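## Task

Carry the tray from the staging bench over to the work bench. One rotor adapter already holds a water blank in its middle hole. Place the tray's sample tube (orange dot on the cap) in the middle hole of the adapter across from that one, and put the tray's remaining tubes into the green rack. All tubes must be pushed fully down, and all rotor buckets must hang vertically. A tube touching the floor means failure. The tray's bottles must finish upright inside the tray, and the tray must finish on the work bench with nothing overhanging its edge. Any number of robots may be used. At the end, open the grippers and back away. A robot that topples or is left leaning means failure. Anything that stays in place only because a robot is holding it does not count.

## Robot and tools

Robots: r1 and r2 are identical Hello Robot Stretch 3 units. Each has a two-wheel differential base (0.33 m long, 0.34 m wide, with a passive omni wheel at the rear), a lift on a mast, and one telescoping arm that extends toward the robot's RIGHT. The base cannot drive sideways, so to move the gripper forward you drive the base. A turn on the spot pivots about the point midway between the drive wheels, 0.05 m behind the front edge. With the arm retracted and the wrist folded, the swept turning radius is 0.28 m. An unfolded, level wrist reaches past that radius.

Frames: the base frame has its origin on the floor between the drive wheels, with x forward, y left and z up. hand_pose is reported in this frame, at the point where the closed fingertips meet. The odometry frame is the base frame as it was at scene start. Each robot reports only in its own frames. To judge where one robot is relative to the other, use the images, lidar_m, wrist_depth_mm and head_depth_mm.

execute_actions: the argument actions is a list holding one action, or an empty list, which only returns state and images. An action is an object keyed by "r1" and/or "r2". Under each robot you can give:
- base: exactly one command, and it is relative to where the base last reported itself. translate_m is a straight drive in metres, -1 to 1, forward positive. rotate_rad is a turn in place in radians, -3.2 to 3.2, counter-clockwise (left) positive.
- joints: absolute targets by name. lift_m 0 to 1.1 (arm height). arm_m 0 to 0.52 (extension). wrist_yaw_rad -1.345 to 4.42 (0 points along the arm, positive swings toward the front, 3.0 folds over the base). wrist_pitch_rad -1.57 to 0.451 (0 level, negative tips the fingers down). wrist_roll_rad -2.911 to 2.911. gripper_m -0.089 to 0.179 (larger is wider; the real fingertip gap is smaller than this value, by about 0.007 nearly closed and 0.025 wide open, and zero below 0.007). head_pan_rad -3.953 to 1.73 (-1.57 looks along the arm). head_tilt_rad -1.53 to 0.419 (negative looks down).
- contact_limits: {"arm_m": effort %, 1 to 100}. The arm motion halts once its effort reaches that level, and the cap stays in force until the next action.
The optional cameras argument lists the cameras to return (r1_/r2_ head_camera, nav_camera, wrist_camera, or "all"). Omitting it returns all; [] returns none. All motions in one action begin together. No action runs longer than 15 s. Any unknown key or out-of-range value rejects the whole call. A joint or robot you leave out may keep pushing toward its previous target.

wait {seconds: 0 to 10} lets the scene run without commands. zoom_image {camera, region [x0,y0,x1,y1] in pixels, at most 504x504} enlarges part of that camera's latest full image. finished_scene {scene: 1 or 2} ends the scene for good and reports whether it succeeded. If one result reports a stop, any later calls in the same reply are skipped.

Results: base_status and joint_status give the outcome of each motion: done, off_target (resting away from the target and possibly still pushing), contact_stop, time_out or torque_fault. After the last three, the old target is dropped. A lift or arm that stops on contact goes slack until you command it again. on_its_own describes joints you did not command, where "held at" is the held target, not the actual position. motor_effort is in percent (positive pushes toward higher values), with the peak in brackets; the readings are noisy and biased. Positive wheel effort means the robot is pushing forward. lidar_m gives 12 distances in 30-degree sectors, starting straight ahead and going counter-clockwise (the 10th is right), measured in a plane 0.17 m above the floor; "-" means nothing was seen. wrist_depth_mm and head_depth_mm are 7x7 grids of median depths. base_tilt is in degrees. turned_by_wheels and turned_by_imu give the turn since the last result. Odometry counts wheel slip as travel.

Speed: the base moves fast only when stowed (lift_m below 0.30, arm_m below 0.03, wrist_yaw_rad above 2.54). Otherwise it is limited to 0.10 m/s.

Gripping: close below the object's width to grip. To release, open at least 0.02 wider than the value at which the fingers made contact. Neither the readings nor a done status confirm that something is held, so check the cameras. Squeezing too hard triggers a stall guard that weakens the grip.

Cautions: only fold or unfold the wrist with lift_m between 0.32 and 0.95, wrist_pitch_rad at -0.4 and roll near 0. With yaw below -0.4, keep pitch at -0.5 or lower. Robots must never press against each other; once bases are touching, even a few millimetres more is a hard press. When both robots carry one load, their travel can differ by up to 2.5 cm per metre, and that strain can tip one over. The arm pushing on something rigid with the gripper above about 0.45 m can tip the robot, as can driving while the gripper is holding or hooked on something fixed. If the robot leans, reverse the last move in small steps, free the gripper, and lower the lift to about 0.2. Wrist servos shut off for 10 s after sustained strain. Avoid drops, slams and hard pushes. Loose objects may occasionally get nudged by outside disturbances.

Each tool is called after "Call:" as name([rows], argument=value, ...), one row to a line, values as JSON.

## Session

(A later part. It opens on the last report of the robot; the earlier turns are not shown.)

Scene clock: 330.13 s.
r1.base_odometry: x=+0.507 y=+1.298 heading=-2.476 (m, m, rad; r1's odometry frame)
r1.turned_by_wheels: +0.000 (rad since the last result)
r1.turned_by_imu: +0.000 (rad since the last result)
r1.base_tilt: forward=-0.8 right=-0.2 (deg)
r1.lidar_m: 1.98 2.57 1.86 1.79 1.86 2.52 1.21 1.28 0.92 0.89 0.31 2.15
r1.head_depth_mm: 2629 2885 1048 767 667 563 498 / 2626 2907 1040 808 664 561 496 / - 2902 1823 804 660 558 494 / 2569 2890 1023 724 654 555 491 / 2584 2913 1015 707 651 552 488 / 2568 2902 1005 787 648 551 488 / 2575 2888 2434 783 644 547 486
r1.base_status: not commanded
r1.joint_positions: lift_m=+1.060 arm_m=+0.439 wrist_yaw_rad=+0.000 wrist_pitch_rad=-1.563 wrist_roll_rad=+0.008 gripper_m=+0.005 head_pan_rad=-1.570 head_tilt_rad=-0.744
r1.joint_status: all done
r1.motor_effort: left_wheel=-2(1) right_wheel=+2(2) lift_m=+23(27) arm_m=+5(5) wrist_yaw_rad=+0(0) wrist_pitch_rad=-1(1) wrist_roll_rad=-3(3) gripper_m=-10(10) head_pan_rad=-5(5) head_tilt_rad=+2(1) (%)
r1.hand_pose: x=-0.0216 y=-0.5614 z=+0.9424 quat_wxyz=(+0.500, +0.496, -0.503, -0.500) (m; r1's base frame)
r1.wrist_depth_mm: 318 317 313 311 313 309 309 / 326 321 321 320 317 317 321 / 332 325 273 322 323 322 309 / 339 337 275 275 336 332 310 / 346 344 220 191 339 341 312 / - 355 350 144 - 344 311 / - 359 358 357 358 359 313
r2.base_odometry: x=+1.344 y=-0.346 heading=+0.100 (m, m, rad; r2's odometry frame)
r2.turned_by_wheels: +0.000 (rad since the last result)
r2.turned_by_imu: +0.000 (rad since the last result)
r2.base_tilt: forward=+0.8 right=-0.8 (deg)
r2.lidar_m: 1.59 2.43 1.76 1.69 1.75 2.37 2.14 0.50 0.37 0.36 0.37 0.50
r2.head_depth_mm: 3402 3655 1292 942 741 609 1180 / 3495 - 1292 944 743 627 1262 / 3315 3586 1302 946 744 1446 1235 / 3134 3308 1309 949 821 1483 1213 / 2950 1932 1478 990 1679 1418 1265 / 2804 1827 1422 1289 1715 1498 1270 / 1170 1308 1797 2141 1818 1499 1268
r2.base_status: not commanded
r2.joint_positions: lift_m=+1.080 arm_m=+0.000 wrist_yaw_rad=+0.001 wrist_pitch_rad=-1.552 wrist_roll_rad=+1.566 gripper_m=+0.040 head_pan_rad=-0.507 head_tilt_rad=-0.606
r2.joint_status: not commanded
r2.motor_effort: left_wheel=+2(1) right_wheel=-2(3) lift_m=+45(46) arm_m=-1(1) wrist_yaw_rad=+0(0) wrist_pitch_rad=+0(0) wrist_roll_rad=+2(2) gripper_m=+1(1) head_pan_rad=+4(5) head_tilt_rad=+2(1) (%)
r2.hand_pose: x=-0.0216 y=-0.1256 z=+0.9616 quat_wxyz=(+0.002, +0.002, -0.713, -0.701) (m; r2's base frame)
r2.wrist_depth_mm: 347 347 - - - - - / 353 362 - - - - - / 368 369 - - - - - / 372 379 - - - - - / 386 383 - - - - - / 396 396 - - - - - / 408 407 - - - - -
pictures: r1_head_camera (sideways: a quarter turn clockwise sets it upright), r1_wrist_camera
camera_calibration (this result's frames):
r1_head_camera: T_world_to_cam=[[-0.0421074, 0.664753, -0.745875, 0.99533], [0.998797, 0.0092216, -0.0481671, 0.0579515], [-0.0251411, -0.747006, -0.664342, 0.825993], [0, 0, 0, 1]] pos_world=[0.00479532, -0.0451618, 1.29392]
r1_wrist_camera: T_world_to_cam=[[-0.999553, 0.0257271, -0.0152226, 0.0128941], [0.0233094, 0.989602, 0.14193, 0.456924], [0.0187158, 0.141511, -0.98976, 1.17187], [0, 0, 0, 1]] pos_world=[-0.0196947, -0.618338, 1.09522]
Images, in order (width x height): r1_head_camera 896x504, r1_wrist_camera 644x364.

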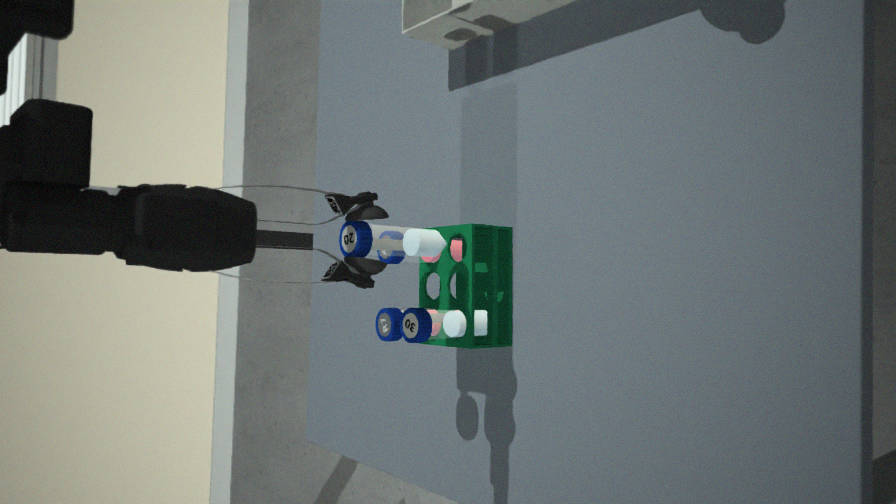

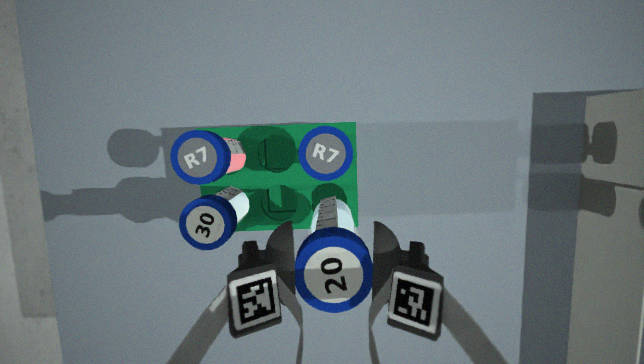

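Forward 4 mm, arm out 2 mm.

Call:
execute_actions([
  {"r1":{"joints":{"lift_m":1.035,"arm_m":0.441},"base":{"translate_m":0.004}}},
], cameras=["r1_wrist_camera","r1_head_camera"])

Call:
execute_actions([
  {"r1":{"joints":{"lift_m":0.99}}},
], cameras=["r1_wrist_camera","r1_head_camera"])

Call:
execute_actions([
  {"r1":{"joints":{"gripper_m":0.058}}},
], cameras=[])

Call:
execute_actions([
  {"r1":{"joints":{"lift_m":1.09}}},
], cameras=["r1_wrist_camera","r1_head_camera"])

Call:
execute_actions([
  {"r1":{"joints":{"arm_m":0.0,"head_pan_rad":-1.9,"head_tilt_rad":-0.55}}},
], cameras=["r1_nav_camera","r1_head_camera"])

Scene clock: 333.07 s.
r1.base_odometry: x=+0.504 y=+1.296 heading=-2.476 (m, m, rad; r1's odometry frame)
r1.turned_by_wheels: +0.000 (rad since the last result)
r1.turned_by_imu: +0.000 (rad since the last result)
r1.base_tilt: forward=-0.7 right=-0.3 (deg)
r1.lidar_m: 1.98 2.56 1.86 1.79 1.86 2.51 1.22 1.28 0.93 0.89 0.31 2.16
r1.head_depth_mm: - 2896 1048 776 666 563 498 / 2610 2913 1039 809 662 561 496 / - 2902 1035 804 659 559 493 / 2547 2842 1022 720 654 555 492 / 2564 2885 1013 707 652 552 489 / 2565 2913 1001 786 648 550 487 / 2586 2872 2429 782 643 548 485
r1.base_status: done
r1.joint_positions: lift_m=+1.035 arm_m=+0.441 wrist_yaw_rad=+0.000 wrist_pitch_rad=-1.563 wrist_roll_rad=+0.008 gripper_m=+0.005 head_pan_rad=-1.570 head_tilt_rad=-0.744
r1.joint_status: all done
r1.motor_effort: left_wheel=-1(3) right_wheel=+2(4) lift_m=+22(21) arm_m=+5(6) wrist_yaw_rad=+0(1) wrist_pitch_rad=-1(2) wrist_roll_rad=-3(3) gripper_m=-10(11) head_pan_rad=-4(5) head_tilt_rad=+1(2) (%)
r1.hand_pose: x=-0.0216 y=-0.5634 z=+0.9174 quat_wxyz=(+0.500, +0.496, -0.503, -0.500) (m; r1's base frame)
r1.wrist_depth_mm: 293 293 291 289 290 290 286 / 300 301 298 295 296 293 290 / 306 304 303 245 302 300 300 / 316 312 250 248 307 302 306 / 322 323 197 192 312 317 312 / 326 324 326 144 - 323 316 / 339 337 333 331 334 330 319
r2.base_odometry: x=+1.344 y=-0.346 heading=+0.100 (m, m, rad; r2's odometry frame)
r2.turned_by_wheels: +0.000 (rad since the last result)
r2.turned_by_imu: +0.000 (rad since the last result)
r2.base_tilt: forward=+0.7 right=-0.9 (deg)
r2.lidar_m: 1.59 2.43 1.76 1.69 1.75 2.36 2.14 0.50 0.37 0.36 0.37 0.50
r2.head_depth_mm: 3431 3649 1287 943 740 610 1180 / 3484 - 1296 942 742 627 1262 / 3297 3564 1300 949 745 1448 1239 / 3125 3261 1304 950 823 1484 1209 / 2936 1934 1468 992 1678 1422 1269 / 2824 1837 1430 1293 1709 1490 1270 / 1171 1310 1802 2146 1814 1499 1267
r2.base_status: not commanded
r2.joint_positions: lift_m=+1.080 arm_m=+0.000 wrist_yaw_rad=+0.001 wrist_pitch_rad=-1.552 wrist_roll_rad=+1.566 gripper_m=+0.040 head_pan_rad=-0.507 head_tilt_rad=-0.606
r2.joint_status: not commanded
r2.motor_effort: left_wheel=+1(2) right_wheel=-3(2) lift_m=+45(45) arm_m=-1(1) wrist_yaw_rad=-1(0) wrist_pitch_rad=+0(0) wrist_roll_rad=+2(2) gripper_m=+0(1) head_pan_rad=+5(5) head_tilt_rad=+1(2) (%)
r2.hand_pose: x=-0.0216 y=-0.1256 z=+0.9616 quat_wxyz=(+0.002, +0.002, -0.713, -0.701) (m; r2's base frame)
r2.wrist_depth_mm: 349 352 - - - - - / 354 354 - - - - - / 364 364 - - - - - / 375 374 - - - - - / 385 383 - - - - - / 394 396 - - - - - / 413 405 - - - - -
pictures: r1_head_camera (sideways: a quarter turn clockwise sets it upright), r1_wrist_camera
camera_calibration (this result's frames):
r1_head_camera: T_world_to_cam=[[-0.0421074, 0.664753, -0.745875, 0.99533], [0.998797, 0.00922161, -0.0481671, 0.0579515], [-0.0251411, -0.747006, -0.664342, 0.825993], [0, 0, 0, 1]] pos_world=[0.00479532, -0.0451618, 1.29392]
r1_wrist_camera: T_world_to_cam=[[-0.999553, 0.0257273, -0.0152226, 0.0125653], [0.0233097, 0.989602, 0.14193, 0.462449], [0.0187158, 0.141512, -0.98976, 1.14742], [0, 0, 0, 1]] pos_world=[-0.0196947, -0.620336, 1.07023]
Images, in order (width x height): r1_head_camera 896x504, r1_wrist_camera 644x364.

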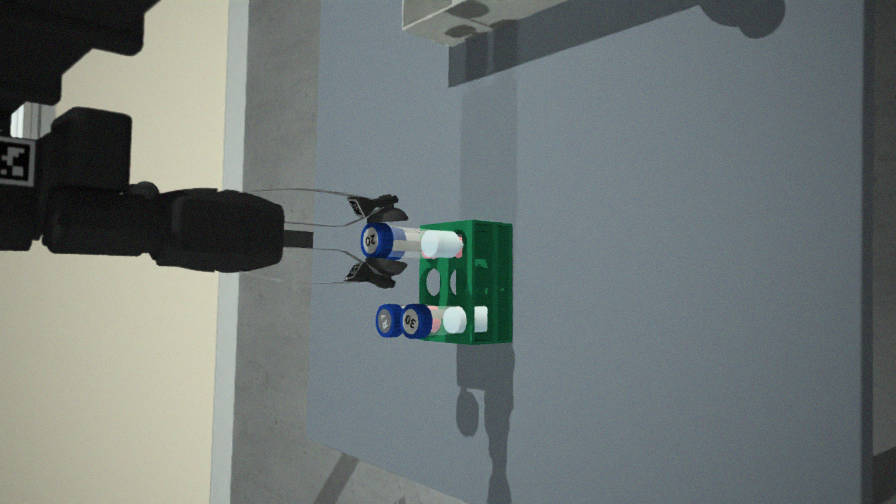

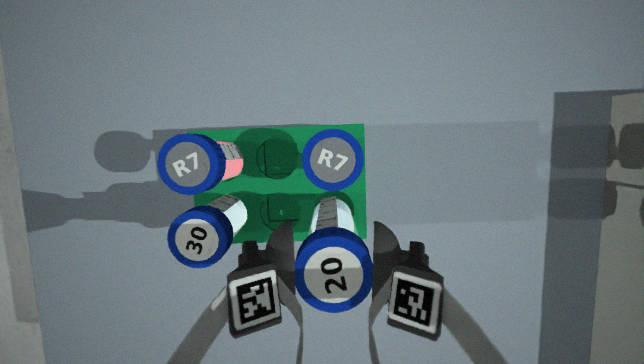

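Scene clock: 334.30 s.
r1.base_odometry: x=+0.504 y=+1.296 heading=-2.476 (m, m, rad; r1's odometry frame)
r1.turned_by_wheels: +0.000 (rad since the last result)
r1.turned_by_imu: +0.000 (rad since the last result)
r1.base_tilt: forward=-0.7 right=-0.3 (deg)
r1.lidar_m: 1.98 2.57 1.86 1.79 1.84 2.52 1.22 1.28 0.93 0.89 0.31 2.16
r1.head_depth_mm: 2511 - 1016 777 669 564 498 / 2451 2942 1042 808 665 560 497 / - 2971 1031 804 659 559 494 / 2549 2860 968 707 654 555 491 / 2549 2902 1015 707 651 553 489 / 2572 2885 1004 785 647 551 487 / 2574 2879 2426 781 643 546 485
r1.base_status: not commanded
r1.joint_positions: lift_m=+0.990 arm_m=+0.441 wrist_yaw_rad=+0.000 wrist_pitch_rad=-1.563 wrist_roll_rad=+0.008 gripper_m=+0.005 head_pan_rad=-1.570 head_tilt_rad=-0.744
r1.joint_status: all done
r1.motor_effort: left_wheel=-1(1) right_wheel=+1(2) lift_m=+22(20) arm_m=+6(5) wrist_yaw_rad=+0(1) wrist_pitch_rad=-1(1) wrist_roll_rad=-3(3) gripper_m=-10(10) head_pan_rad=-4(5) head_tilt_rad=+1(2) (%)
r1.hand_pose: x=-0.0216 y=-0.5634 z=+0.8724 quat_wxyz=(+0.500, +0.496, -0.503, -0.500) (m; r1's base frame)
r1.wrist_depth_mm: 249 251 249 247 248 248 245 / 256 255 257 253 251 251 250 / 261 258 202 200 257 256 256 / 267 144 204 142 262 261 261 / 273 269 208 187 270 266 267 / 280 151 278 144 - 273 274 / 289 287 285 280 283 281 280
r2.base_odometry: x=+1.344 y=-0.346 heading=+0.100 (m, m, rad; r2's odometry frame)
r2.turned_by_wheels: +0.000 (rad since the last result)
r2.turned_by_imu: +0.000 (rad since the last result)
r2.base_tilt: forward=+0.7 right=-0.9 (deg)
r2.lidar_m: 1.58 2.43 1.76 1.70 1.75 2.38 2.14 0.50 0.37 0.36 0.37 0.50
r2.head_depth_mm: 3417 3673 1291 942 740 610 1184 / 3497 - 1295 941 742 629 1258 / 3294 3560 1299 946 746 1444 1234 / 3113 3284 1303 952 821 1483 1211 / 2960 1938 1472 989 1684 1418 1265 / 2828 1830 1422 1296 1707 1489 1271 / 1171 1308 1810 2145 1825 1496 1269
r2.base_status: not commanded
r2.joint_positions: lift_m=+1.080 arm_m=+0.000 wrist_yaw_rad=+0.001 wrist_pitch_rad=-1.552 wrist_roll_rad=+1.566 gripper_m=+0.040 head_pan_rad=-0.507 head_tilt_rad=-0.606
r2.joint_status: not commanded
r2.motor_effort: left_wheel=+2(2) right_wheel=-2(2) lift_m=+46(45) arm_m=-1(2) wrist_yaw_rad=+0(0) wrist_pitch_rad=+0(0) wrist_roll_rad=+3(2) gripper_m=+2(1) head_pan_rad=+5(5) head_tilt_rad=+2(2) (%)
r2.hand_pose: x=-0.0216 y=-0.1256 z=+0.9616 quat_wxyz=(+0.002, +0.002, -0.713, -0.701) (m; r2's base frame)
r2.wrist_depth_mm: 346 352 - - - - - / 360 357 - - - - - / 368 366 - - - - - / 378 375 - - - - - / 388 383 - - - - - / 399 394 - - - - - / 409 403 - - - - -
pictures: r1_head_camera (sideways: a quarter turn clockwise sets it upright), r1_wrist_camera
camera_calibration (this result's frames):
r1_head_camera: T_world_to_cam=[[-0.0421076, 0.664753, -0.745875, 0.99533], [0.998797, 0.00922184, -0.0481671, 0.0579515], [-0.0251409, -0.747006, -0.664342, 0.825993], [0, 0, 0, 1]] pos_world=[0.00479533, -0.0451618, 1.29392]
r1_wrist_camera: T_world_to_cam=[[-0.999553, 0.0257287, -0.0152226, 0.0118812], [0.023311, 0.989602, 0.14193, 0.468841], [0.018716, 0.141511, -0.98976, 1.10288], [0, 0, 0, 1]] pos_world=[-0.0196948, -0.620342, 1.02523]
Images, in order (width x height): r1_head_camera 896x504, r1_wrist_camera 644x364.

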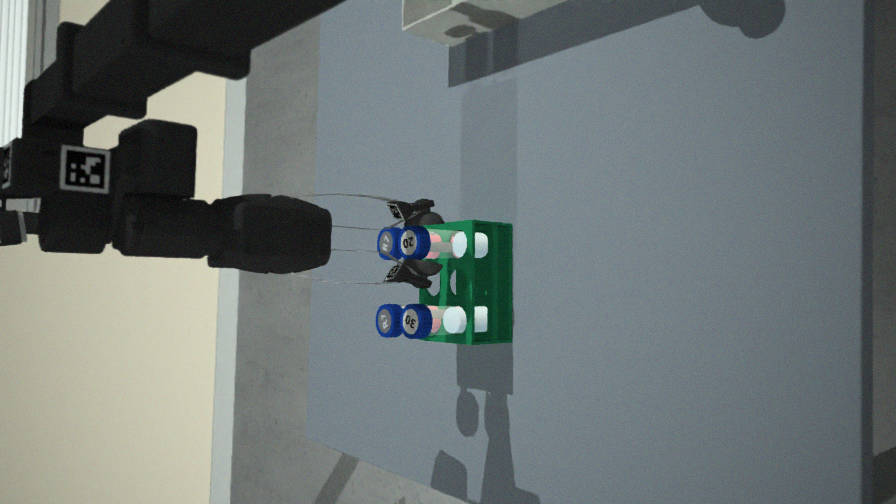

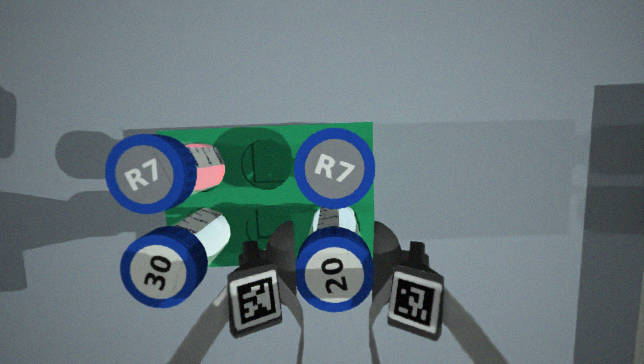

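Scene clock: 335.30 s.
r1.base_odometry: x=+0.504 y=+1.296 heading=-2.476 (m, m, rad; r1's odometry frame)
r1.turned_by_wheels: +0.000 (rad since the last result)
r1.turned_by_imu: +0.000 (rad since the last result)
r1.base_tilt: forward=-0.8 right=-0.3 (deg)
r1.lidar_m: 1.98 2.57 1.86 1.79 1.85 2.51 1.22 1.28 0.93 0.89 0.31 2.16
r1.head_depth_mm: 2490 - 1012 775 667 564 499 / 2472 2971 1042 809 662 561 496 / - 3024 998 793 657 558 494 / 2533 2878 962 707 655 556 492 / 2568 2888 1012 707 651 553 488 / 2562 2862 1006 788 648 550 487 / 2600 2893 2422 781 642 547 486
r1.base_status: not commanded
r1.joint_positions: lift_m=+0.990 arm_m=+0.441 wrist_yaw_rad=+0.000 wrist_pitch_rad=-1.563 wrist_roll_rad=+0.008 gripper_m=+0.058 head_pan_rad=-1.570 head_tilt_rad=-0.744
r1.joint_status: all done
r1.motor_effort: left_wheel=-1(2) right_wheel=+1(1) lift_m=+22(22) arm_m=+5(5) wrist_yaw_rad=+0(0) wrist_pitch_rad=-2(1) wrist_roll_rad=-3(3) gripper_m=+1(79) head_pan_rad=-5(4) head_tilt_rad=+1(2) (%)
r1.hand_pose: x=-0.0216 y=-0.5634 z=+0.8724 quat_wxyz=(+0.500, +0.496, -0.503, -0.500) (m; r1's base frame)
r1.wrist_depth_mm: 251 251 248 247 247 246 246 / 258 255 255 252 252 251 252 / 261 258 202 200 258 255 255 / 268 143 206 143 265 260 261 / 273 269 204 179 268 269 268 / 278 151 - 150 - 277 274 / 285 283 285 281 281 284 281
r2.base_odometry: x=+1.344 y=-0.346 heading=+0.100 (m, m, rad; r2's odometry frame)
r2.turned_by_wheels: +0.000 (rad since the last result)
r2.turned_by_imu: +0.000 (rad since the last result)
r2.base_tilt: forward=+0.7 right=-0.8 (deg)
r2.lidar_m: 1.58 2.44 1.76 1.69 1.75 2.37 2.14 0.50 0.37 0.36 0.37 0.50
r2.head_depth_mm: 3438 3668 1289 939 740 611 1182 / 3533 - 1293 942 740 628 1262 / 3292 3590 1301 946 744 1446 1235 / 3121 3296 1305 948 822 1482 1215 / 2935 1938 1469 989 1678 1414 1263 / 2823 1827 1422 1291 1703 1494 1269 / 1172 1308 1803 2136 1812 1496 1266
r2.base_status: not commanded
r2.joint_positions: lift_m=+1.080 arm_m=+0.000 wrist_yaw_rad=+0.001 wrist_pitch_rad=-1.552 wrist_roll_rad=+1.566 gripper_m=+0.040 head_pan_rad=-0.507 head_tilt_rad=-0.606
r2.joint_status: not commanded
r2.motor_effort: left_wheel=+1(1) right_wheel=-2(2) lift_m=+46(45) arm_m=-1(1) wrist_yaw_rad=-1(0) wrist_pitch_rad=+0(0) wrist_roll_rad=+2(3) gripper_m=+0(0) head_pan_rad=+5(4) head_tilt_rad=+3(1) (%)
r2.hand_pose: x=-0.0216 y=-0.1256 z=+0.9616 quat_wxyz=(+0.002, +0.002, -0.713, -0.701) (m; r2's base frame)
r2.wrist_depth_mm: 345 352 - - - - - / 357 358 - - - - - / 368 365 - - - - - / 376 373 - - - - - / 385 383 - - - - - / 401 399 - - - - - / 409 408 - - - - -
pictures: none
No camera images: the call's "cameras" was empty. Leave "cameras" out to get every camera's image.

Scene clock: 337.03 s.
r1.base_odometry: x=+0.504 y=+1.296 heading=-2.476 (m, m, rad; r1's odometry frame)
r1.turned_by_wheels: +0.000 (rad since the last result)
r1.turned_by_imu: +0.000 (rad since the last result)
r1.base_tilt: forward=-0.7 right=-0.2 (deg)
r1.lidar_m: 1.98 2.57 1.86 1.79 1.85 2.52 1.22 1.28 0.93 0.89 0.31 2.16
r1.head_depth_mm: 2564 2906 1050 773 666 564 498 / 2635 2914 1041 810 663 561 496 / 2619 2958 1034 802 658 557 493 / 2595 2936 1023 709 656 555 492 / 2574 2894 1014 708 653 552 489 / 2577 2876 1004 786 646 550 487 / 2548 2917 2440 781 643 548 485
r1.base_status: not commanded
r1.joint_positions: lift_m=+1.090 arm_m=+0.441 wrist_yaw_rad=+0.000 wrist_pitch_rad=-1.563 wrist_roll_rad=+0.008 gripper_m=+0.058 head_pan_rad=-1.570 head_tilt_rad=-0.744
r1.joint_status: all done
r1.motor_effort: left_wheel=-1(2) right_wheel=+1(1) lift_m=+26(29) arm_m=+5(5) wrist_yaw_rad=+0(0) wrist_pitch_rad=-1(1) wrist_roll_rad=-3(3) gripper_m=+1(0) head_pan_rad=-5(4) head_tilt_rad=+1(2) (%)
r1.hand_pose: x=-0.0216 y=-0.5634 z=+0.9722 quat_wxyz=(+0.500, +0.496, -0.503, -0.500) (m; r1's base frame)
r1.wrist_depth_mm: - 348 344 337 339 342 339 / - 347 352 347 348 345 343 / - 360 352 355 357 352 329 / - 365 302 304 365 362 330 / - 371 312 367 366 370 336 / - 380 - 379 - 378 334 / - 393 395 390 394 383 347
r2.base_odometry: x=+1.344 y=-0.346 heading=+0.100 (m, m, rad; r2's odometry frame)
r2.turned_by_wheels: +0.000 (rad since the last result)
r2.turned_by_imu: +0.000 (rad since the last result)
r2.base_tilt: forward=+0.6 right=-0.9 (deg)
r2.lidar_m: 1.59 2.43 1.76 1.69 1.75 2.37 2.14 0.50 0.37 0.36 0.37 0.50
r2.head_depth_mm: 3403 3667 1289 941 742 610 1177 / 3526 - 1293 941 742 629 1257 / 3319 3588 1300 947 747 1445 1233 / 3123 3291 1307 951 822 1484 1212 / 2974 1931 1471 990 1679 1420 1267 / 2798 1835 1421 1292 1707 1494 1268 / 1167 1308 1809 2141 1812 1499 1270
r2.base_status: not commanded
r2.joint_positions: lift_m=+1.080 arm_m=+0.000 wrist_yaw_rad=+0.001 wrist_pitch_rad=-1.552 wrist_roll_rad=+1.566 gripper_m=+0.040 head_pan_rad=-0.507 head_tilt_rad=-0.606
r2.joint_status: not commanded
r2.motor_effort: left_wheel=+2(2) right_wheel=-3(2) lift_m=+46(45) arm_m=-1(1) wrist_yaw_rad=+0(0) wrist_pitch_rad=+0(0) wrist_roll_rad=+2(2) gripper_m=-1(0) head_pan_rad=+5(5) head_tilt_rad=+1(2) (%)
r2.hand_pose: x=-0.0216 y=-0.1256 z=+0.9616 quat_wxyz=(+0.002, +0.002, -0.713, -0.701) (m; r2's base frame)
r2.wrist_depth_mm: 347 351 - - - - - / 354 359 - - - - - / 368 372 - - - - - / 377 381 - - - - - / 381 383 - - - - - / 398 399 - - - - - / 409 404 - - - - -
pictures: r1_head_camera (sideways: a quarter turn clockwise sets it upright), r1_wrist_camera
camera_calibration (this result's frames):
r1_head_camera: T_world_to_cam=[[-0.0421076, 0.664753, -0.745875, 0.99533], [0.998797, 0.00922184, -0.0481671, 0.0579515], [-0.0251409, -0.747006, -0.664342, 0.825993], [0, 0, 0, 1]] pos_world=[0.00479533, -0.0451618, 1.29392]
r1_wrist_camera: T_world_to_cam=[[-0.999553, 0.0257266, -0.0152226, 0.0133989], [0.023309, 0.989602, 0.14193, 0.45468], [0.0187157, 0.141511, -0.98976, 1.20163], [0, 0, 0, 1]] pos_world=[-0.0196947, -0.620342, 1.125]
Images, in order (width x height): r1_head_camera 896x504, r1_wrist_camera 644x364.

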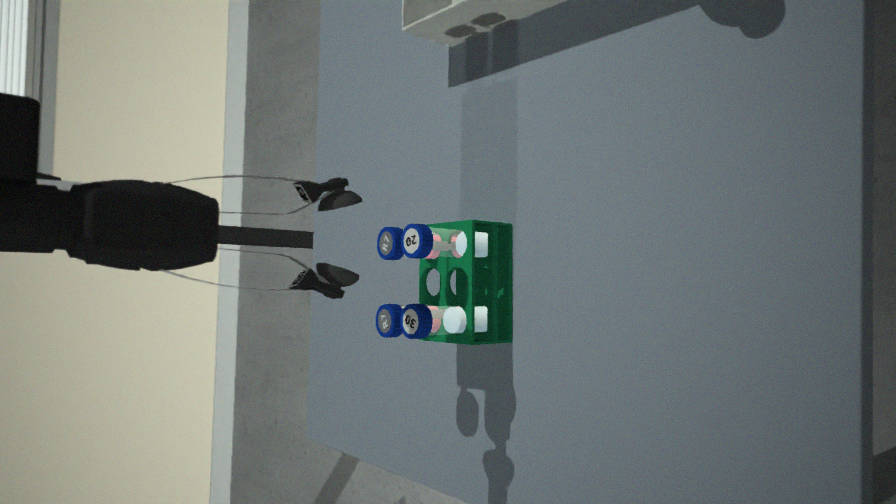

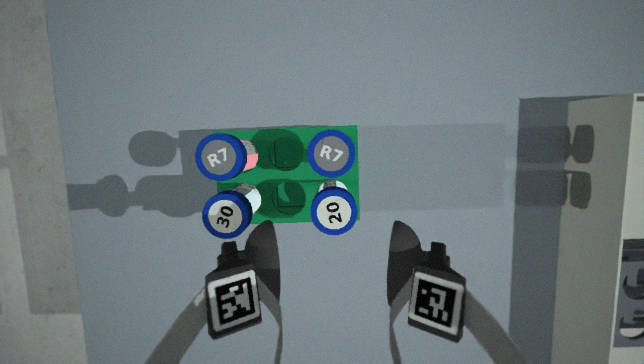

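Scene clock: 341.47 s.
r1.base_odometry: x=+0.504 y=+1.296 heading=-2.476 (m, m, rad; r1's odometry frame)
r1.turned_by_wheels: +0.000 (rad since the last result)
r1.turned_by_imu: +0.000 (rad since the last result)
r1.base_tilt: forward=-0.7 right=-0.3 (deg)
r1.lidar_m: 1.98 2.57 1.86 1.79 1.85 2.51 1.22 1.28 0.92 0.89 0.31 2.16
r1.head_depth_mm: - - - - - - 524 / - - - - - - 541 / - - - - - - 537 / - - - - - - - / - - - - - - - / 2465 - - - - - - / 1003 - - - - - -
r1.base_status: not commanded
r1.joint_positions: lift_m=+1.090 arm_m=+0.000 wrist_yaw_rad=+0.000 wrist_pitch_rad=-1.563 wrist_roll_rad=+0.006 gripper_m=+0.058 head_pan_rad=-1.893 head_tilt_rad=-0.557
r1.joint_status: all done
r1.motor_effort: left_wheel=-2(1) right_wheel=+1(0) lift_m=+26(26) arm_m=-5(7) wrist_yaw_rad=+0(0) wrist_pitch_rad=-2(1) wrist_roll_rad=-2(3) gripper_m=+1(0) head_pan_rad=-5(38) head_tilt_rad=+2(16) (%)
r1.hand_pose: x=-0.0216 y=-0.1232 z=+0.9722 quat_wxyz=(+0.501, +0.497, -0.503, -0.500) (m; r1's base frame)
r1.wrist_depth_mm: - 348 343 338 338 340 333 / - 350 356 352 351 348 344 / - - - - - - - / - - - - - - - / - - - - - - - / - - - - - - - / - - - - - - -
r2.base_odometry: x=+1.344 y=-0.346 heading=+0.100 (m, m, rad; r2's odometry frame)
r2.turned_by_wheels: +0.000 (rad since the last result)
r2.turned_by_imu: +0.000 (rad since the last result)
r2.base_tilt: forward=+0.6 right=-0.9 (deg)
r2.lidar_m: 1.59 2.44 1.76 1.69 1.75 2.37 2.13 0.50 0.37 0.36 0.37 0.50
r2.head_depth_mm: 3428 3694 1292 938 742 609 1181 / 3458 - 1291 943 744 628 1258 / 3305 3561 1301 948 746 1448 1232 / 3117 3265 1305 950 821 1487 1213 / 2935 1932 1467 989 1682 1422 1263 / 2818 1833 1425 1293 1709 1490 1271 / 1170 1303 1809 2143 1817 1497 1270
r2.base_status: not commanded
r2.joint_positions: lift_m=+1.080 arm_m=+0.000 wrist_yaw_rad=+0.001 wrist_pitch_rad=-1.552 wrist_roll_rad=+1.566 gripper_m=+0.040 head_pan_rad=-0.507 head_tilt_rad=-0.606
r2.joint_status: not commanded
r2.motor_effort: left_wheel=+2(1) right_wheel=-2(2) lift_m=+45(45) arm_m=-1(1) wrist_yaw_rad=+0(0) wrist_pitch_rad=+0(0) wrist_roll_rad=+2(2) gripper_m=+1(0) head_pan_rad=+4(5) head_tilt_rad=+1(1) (%)
r2.hand_pose: x=-0.0216 y=-0.1256 z=+0.9616 quat_wxyz=(+0.002, +0.002, -0.713, -0.701) (m; r2's base frame)
r2.wrist_depth_mm: 348 349 - - - - - / 358 356 - - - - - / 363 367 - - - - - / 377 374 - - - - - / 382 382 - - - - - / 395 392 - - - - - / 406 405 - - - - -
pictures: r1_head_camera (sideways: a quarter turn clockwise sets it upright), r1_nav_camera (sideways: a quarter turn counterclockwise sets it upright)
camera_calibration (this result's frames):
r1_head_camera: T_world_to_cam=[[0.12325, 0.500731, -0.856784, 1.13891], [0.947217, -0.316841, -0.0489128, 0.0592489], [-0.295956, -0.805531, -0.513351, 0.631215], [0, 0, 0, 1]] pos_world=[-0.00967946, -0.0430497, 1.30273]
r1_nav_camera: T_world_to_cam=[[-0.178676, -0.492506, 0.85177, -1.06738], [-0.954549, 0.296668, -0.0286985, 0.0951747], [-0.238559, -0.818185, -0.523129, 0.642995], [0, 0, 0, 1]] pos_world=[0.0535255, -0.027838, 1.24826]
Images, in order (width x height): r1_head_camera 896x504, r1_nav_camera 672x504.

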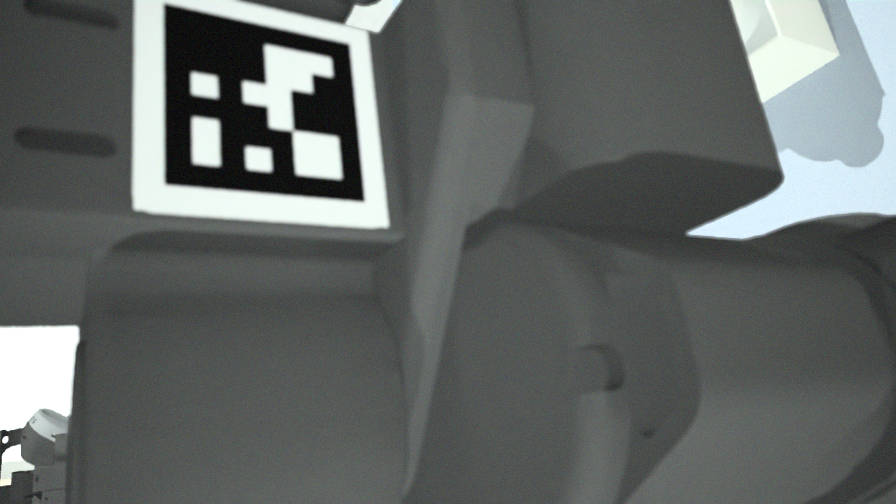

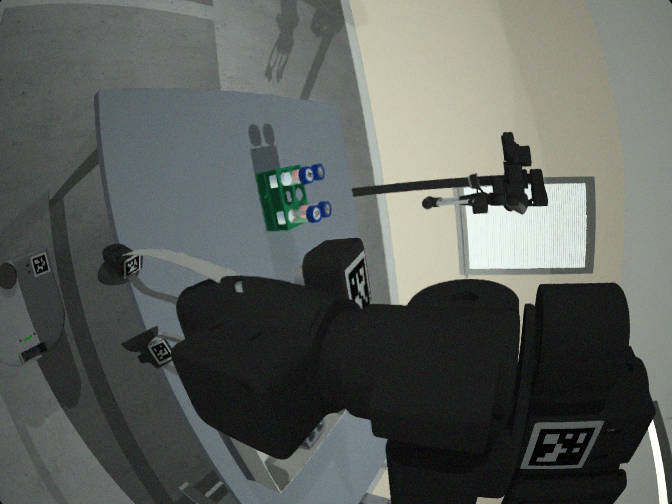

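All tubes look seated. Moving r1 clear.

Call:
execute_actions([
  {"r1":{"base":{"translate_m":0.4}}},
], cameras=[])

Call:
finished_scene(scene=2)

Scene clock: 347.57 s.
r1.base_odometry: x=+0.190 y=+1.049 heading=-2.476 (m, m, rad; r1's odometry frame)
r1.turned_by_wheels: +0.000 (rad since the last result)
r1.turned_by_imu: +0.002 (rad since the last result)
r1.base_tilt: forward=-0.8 right=-0.3 (deg)
r1.lidar_m: 1.58 2.54 1.86 1.80 1.86 2.53 1.61 1.27 0.29 0.90 3.06 1.79
r1.head_depth_mm: - - - - - - 543 / - - - - - - 540 / - - - - - - 537 / - - - - - - - / - - - - - - - / 2458 - - - - - - / 2411 - - - - - -
r1.base_status: done
r1.joint_positions: lift_m=+1.090 arm_m=+0.000 wrist_yaw_rad=+0.000 wrist_pitch_rad=-1.563 wrist_roll_rad=+0.006 gripper_m=+0.058 head_pan_rad=-1.893 head_tilt_rad=-0.557
r1.joint_status: not commanded
r1.motor_effort: left_wheel=-1(3) right_wheel=+1(2) lift_m=+26(26) arm_m=-5(6) wrist_yaw_rad=+0(1) wrist_pitch_rad=-2(1) wrist_roll_rad=-2(2) gripper_m=+2(1) head_pan_rad=-5(5) head_tilt_rad=+2(2) (%)
r1.hand_pose: x=-0.0216 y=-0.1232 z=+0.9722 quat_wxyz=(+0.501, +0.497, -0.503, -0.500) (m; r1's base frame)
r1.wrist_depth_mm: - - - - - 342 338 / - - - - 693 345 341 / - - - - - - - / - - - - - - - / - - - - - - - / - - - - - - - / - - - - - - -
r2.base_odometry: x=+1.344 y=-0.346 heading=+0.100 (m, m, rad; r2's odometry frame)
r2.turned_by_wheels: +0.000 (rad since the last result)
r2.turned_by_imu: +0.000 (rad since the last result)
r2.base_tilt: forward=+0.6 right=-0.9 (deg)
r2.lidar_m: 1.58 2.43 1.76 1.69 1.75 2.37 2.15 0.50 0.37 0.36 0.37 0.50
r2.head_depth_mm: 3451 3667 1289 940 739 610 1181 / 3494 - 1297 943 743 629 1263 / 3333 3597 1302 945 744 1443 1233 / 3122 3290 1312 949 821 1488 1210 / 2990 1921 1468 993 1681 1418 1271 / 2815 1823 1427 1290 1709 1497 1266 / 1167 1311 1804 2140 1824 1496 1266
r2.base_status: not commanded
r2.joint_positions: lift_m=+1.080 arm_m=+0.000 wrist_yaw_rad=+0.001 wrist_pitch_rad=-1.552 wrist_roll_rad=+1.566 gripper_m=+0.040 head_pan_rad=-0.507 head_tilt_rad=-0.606
r2.joint_status: not commanded
r2.motor_effort: left_wheel=+2(2) right_wheel=-2(2) lift_m=+45(45) arm_m=-1(1) wrist_yaw_rad=+1(1) wrist_pitch_rad=+0(0) wrist_roll_rad=+2(2) gripper_m=-1(0) head_pan_rad=+5(5) head_tilt_rad=+2(2) (%)
r2.hand_pose: x=-0.0216 y=-0.1256 z=+0.9616 quat_wxyz=(+0.002, +0.002, -0.713, -0.701) (m; r2's base frame)
r2.wrist_depth_mm: 344 352 - - - - - / 355 358 - - - - - / 364 369 - - - - - / 377 376 - - - - - / 384 385 - - - - - / 405 396 - - - - - / 406 405 - - - - -
pictures: none
No camera images: the call's "cameras" was empty. Leave "cameras" out to get every camera's image.

The scene is finished: the task was done.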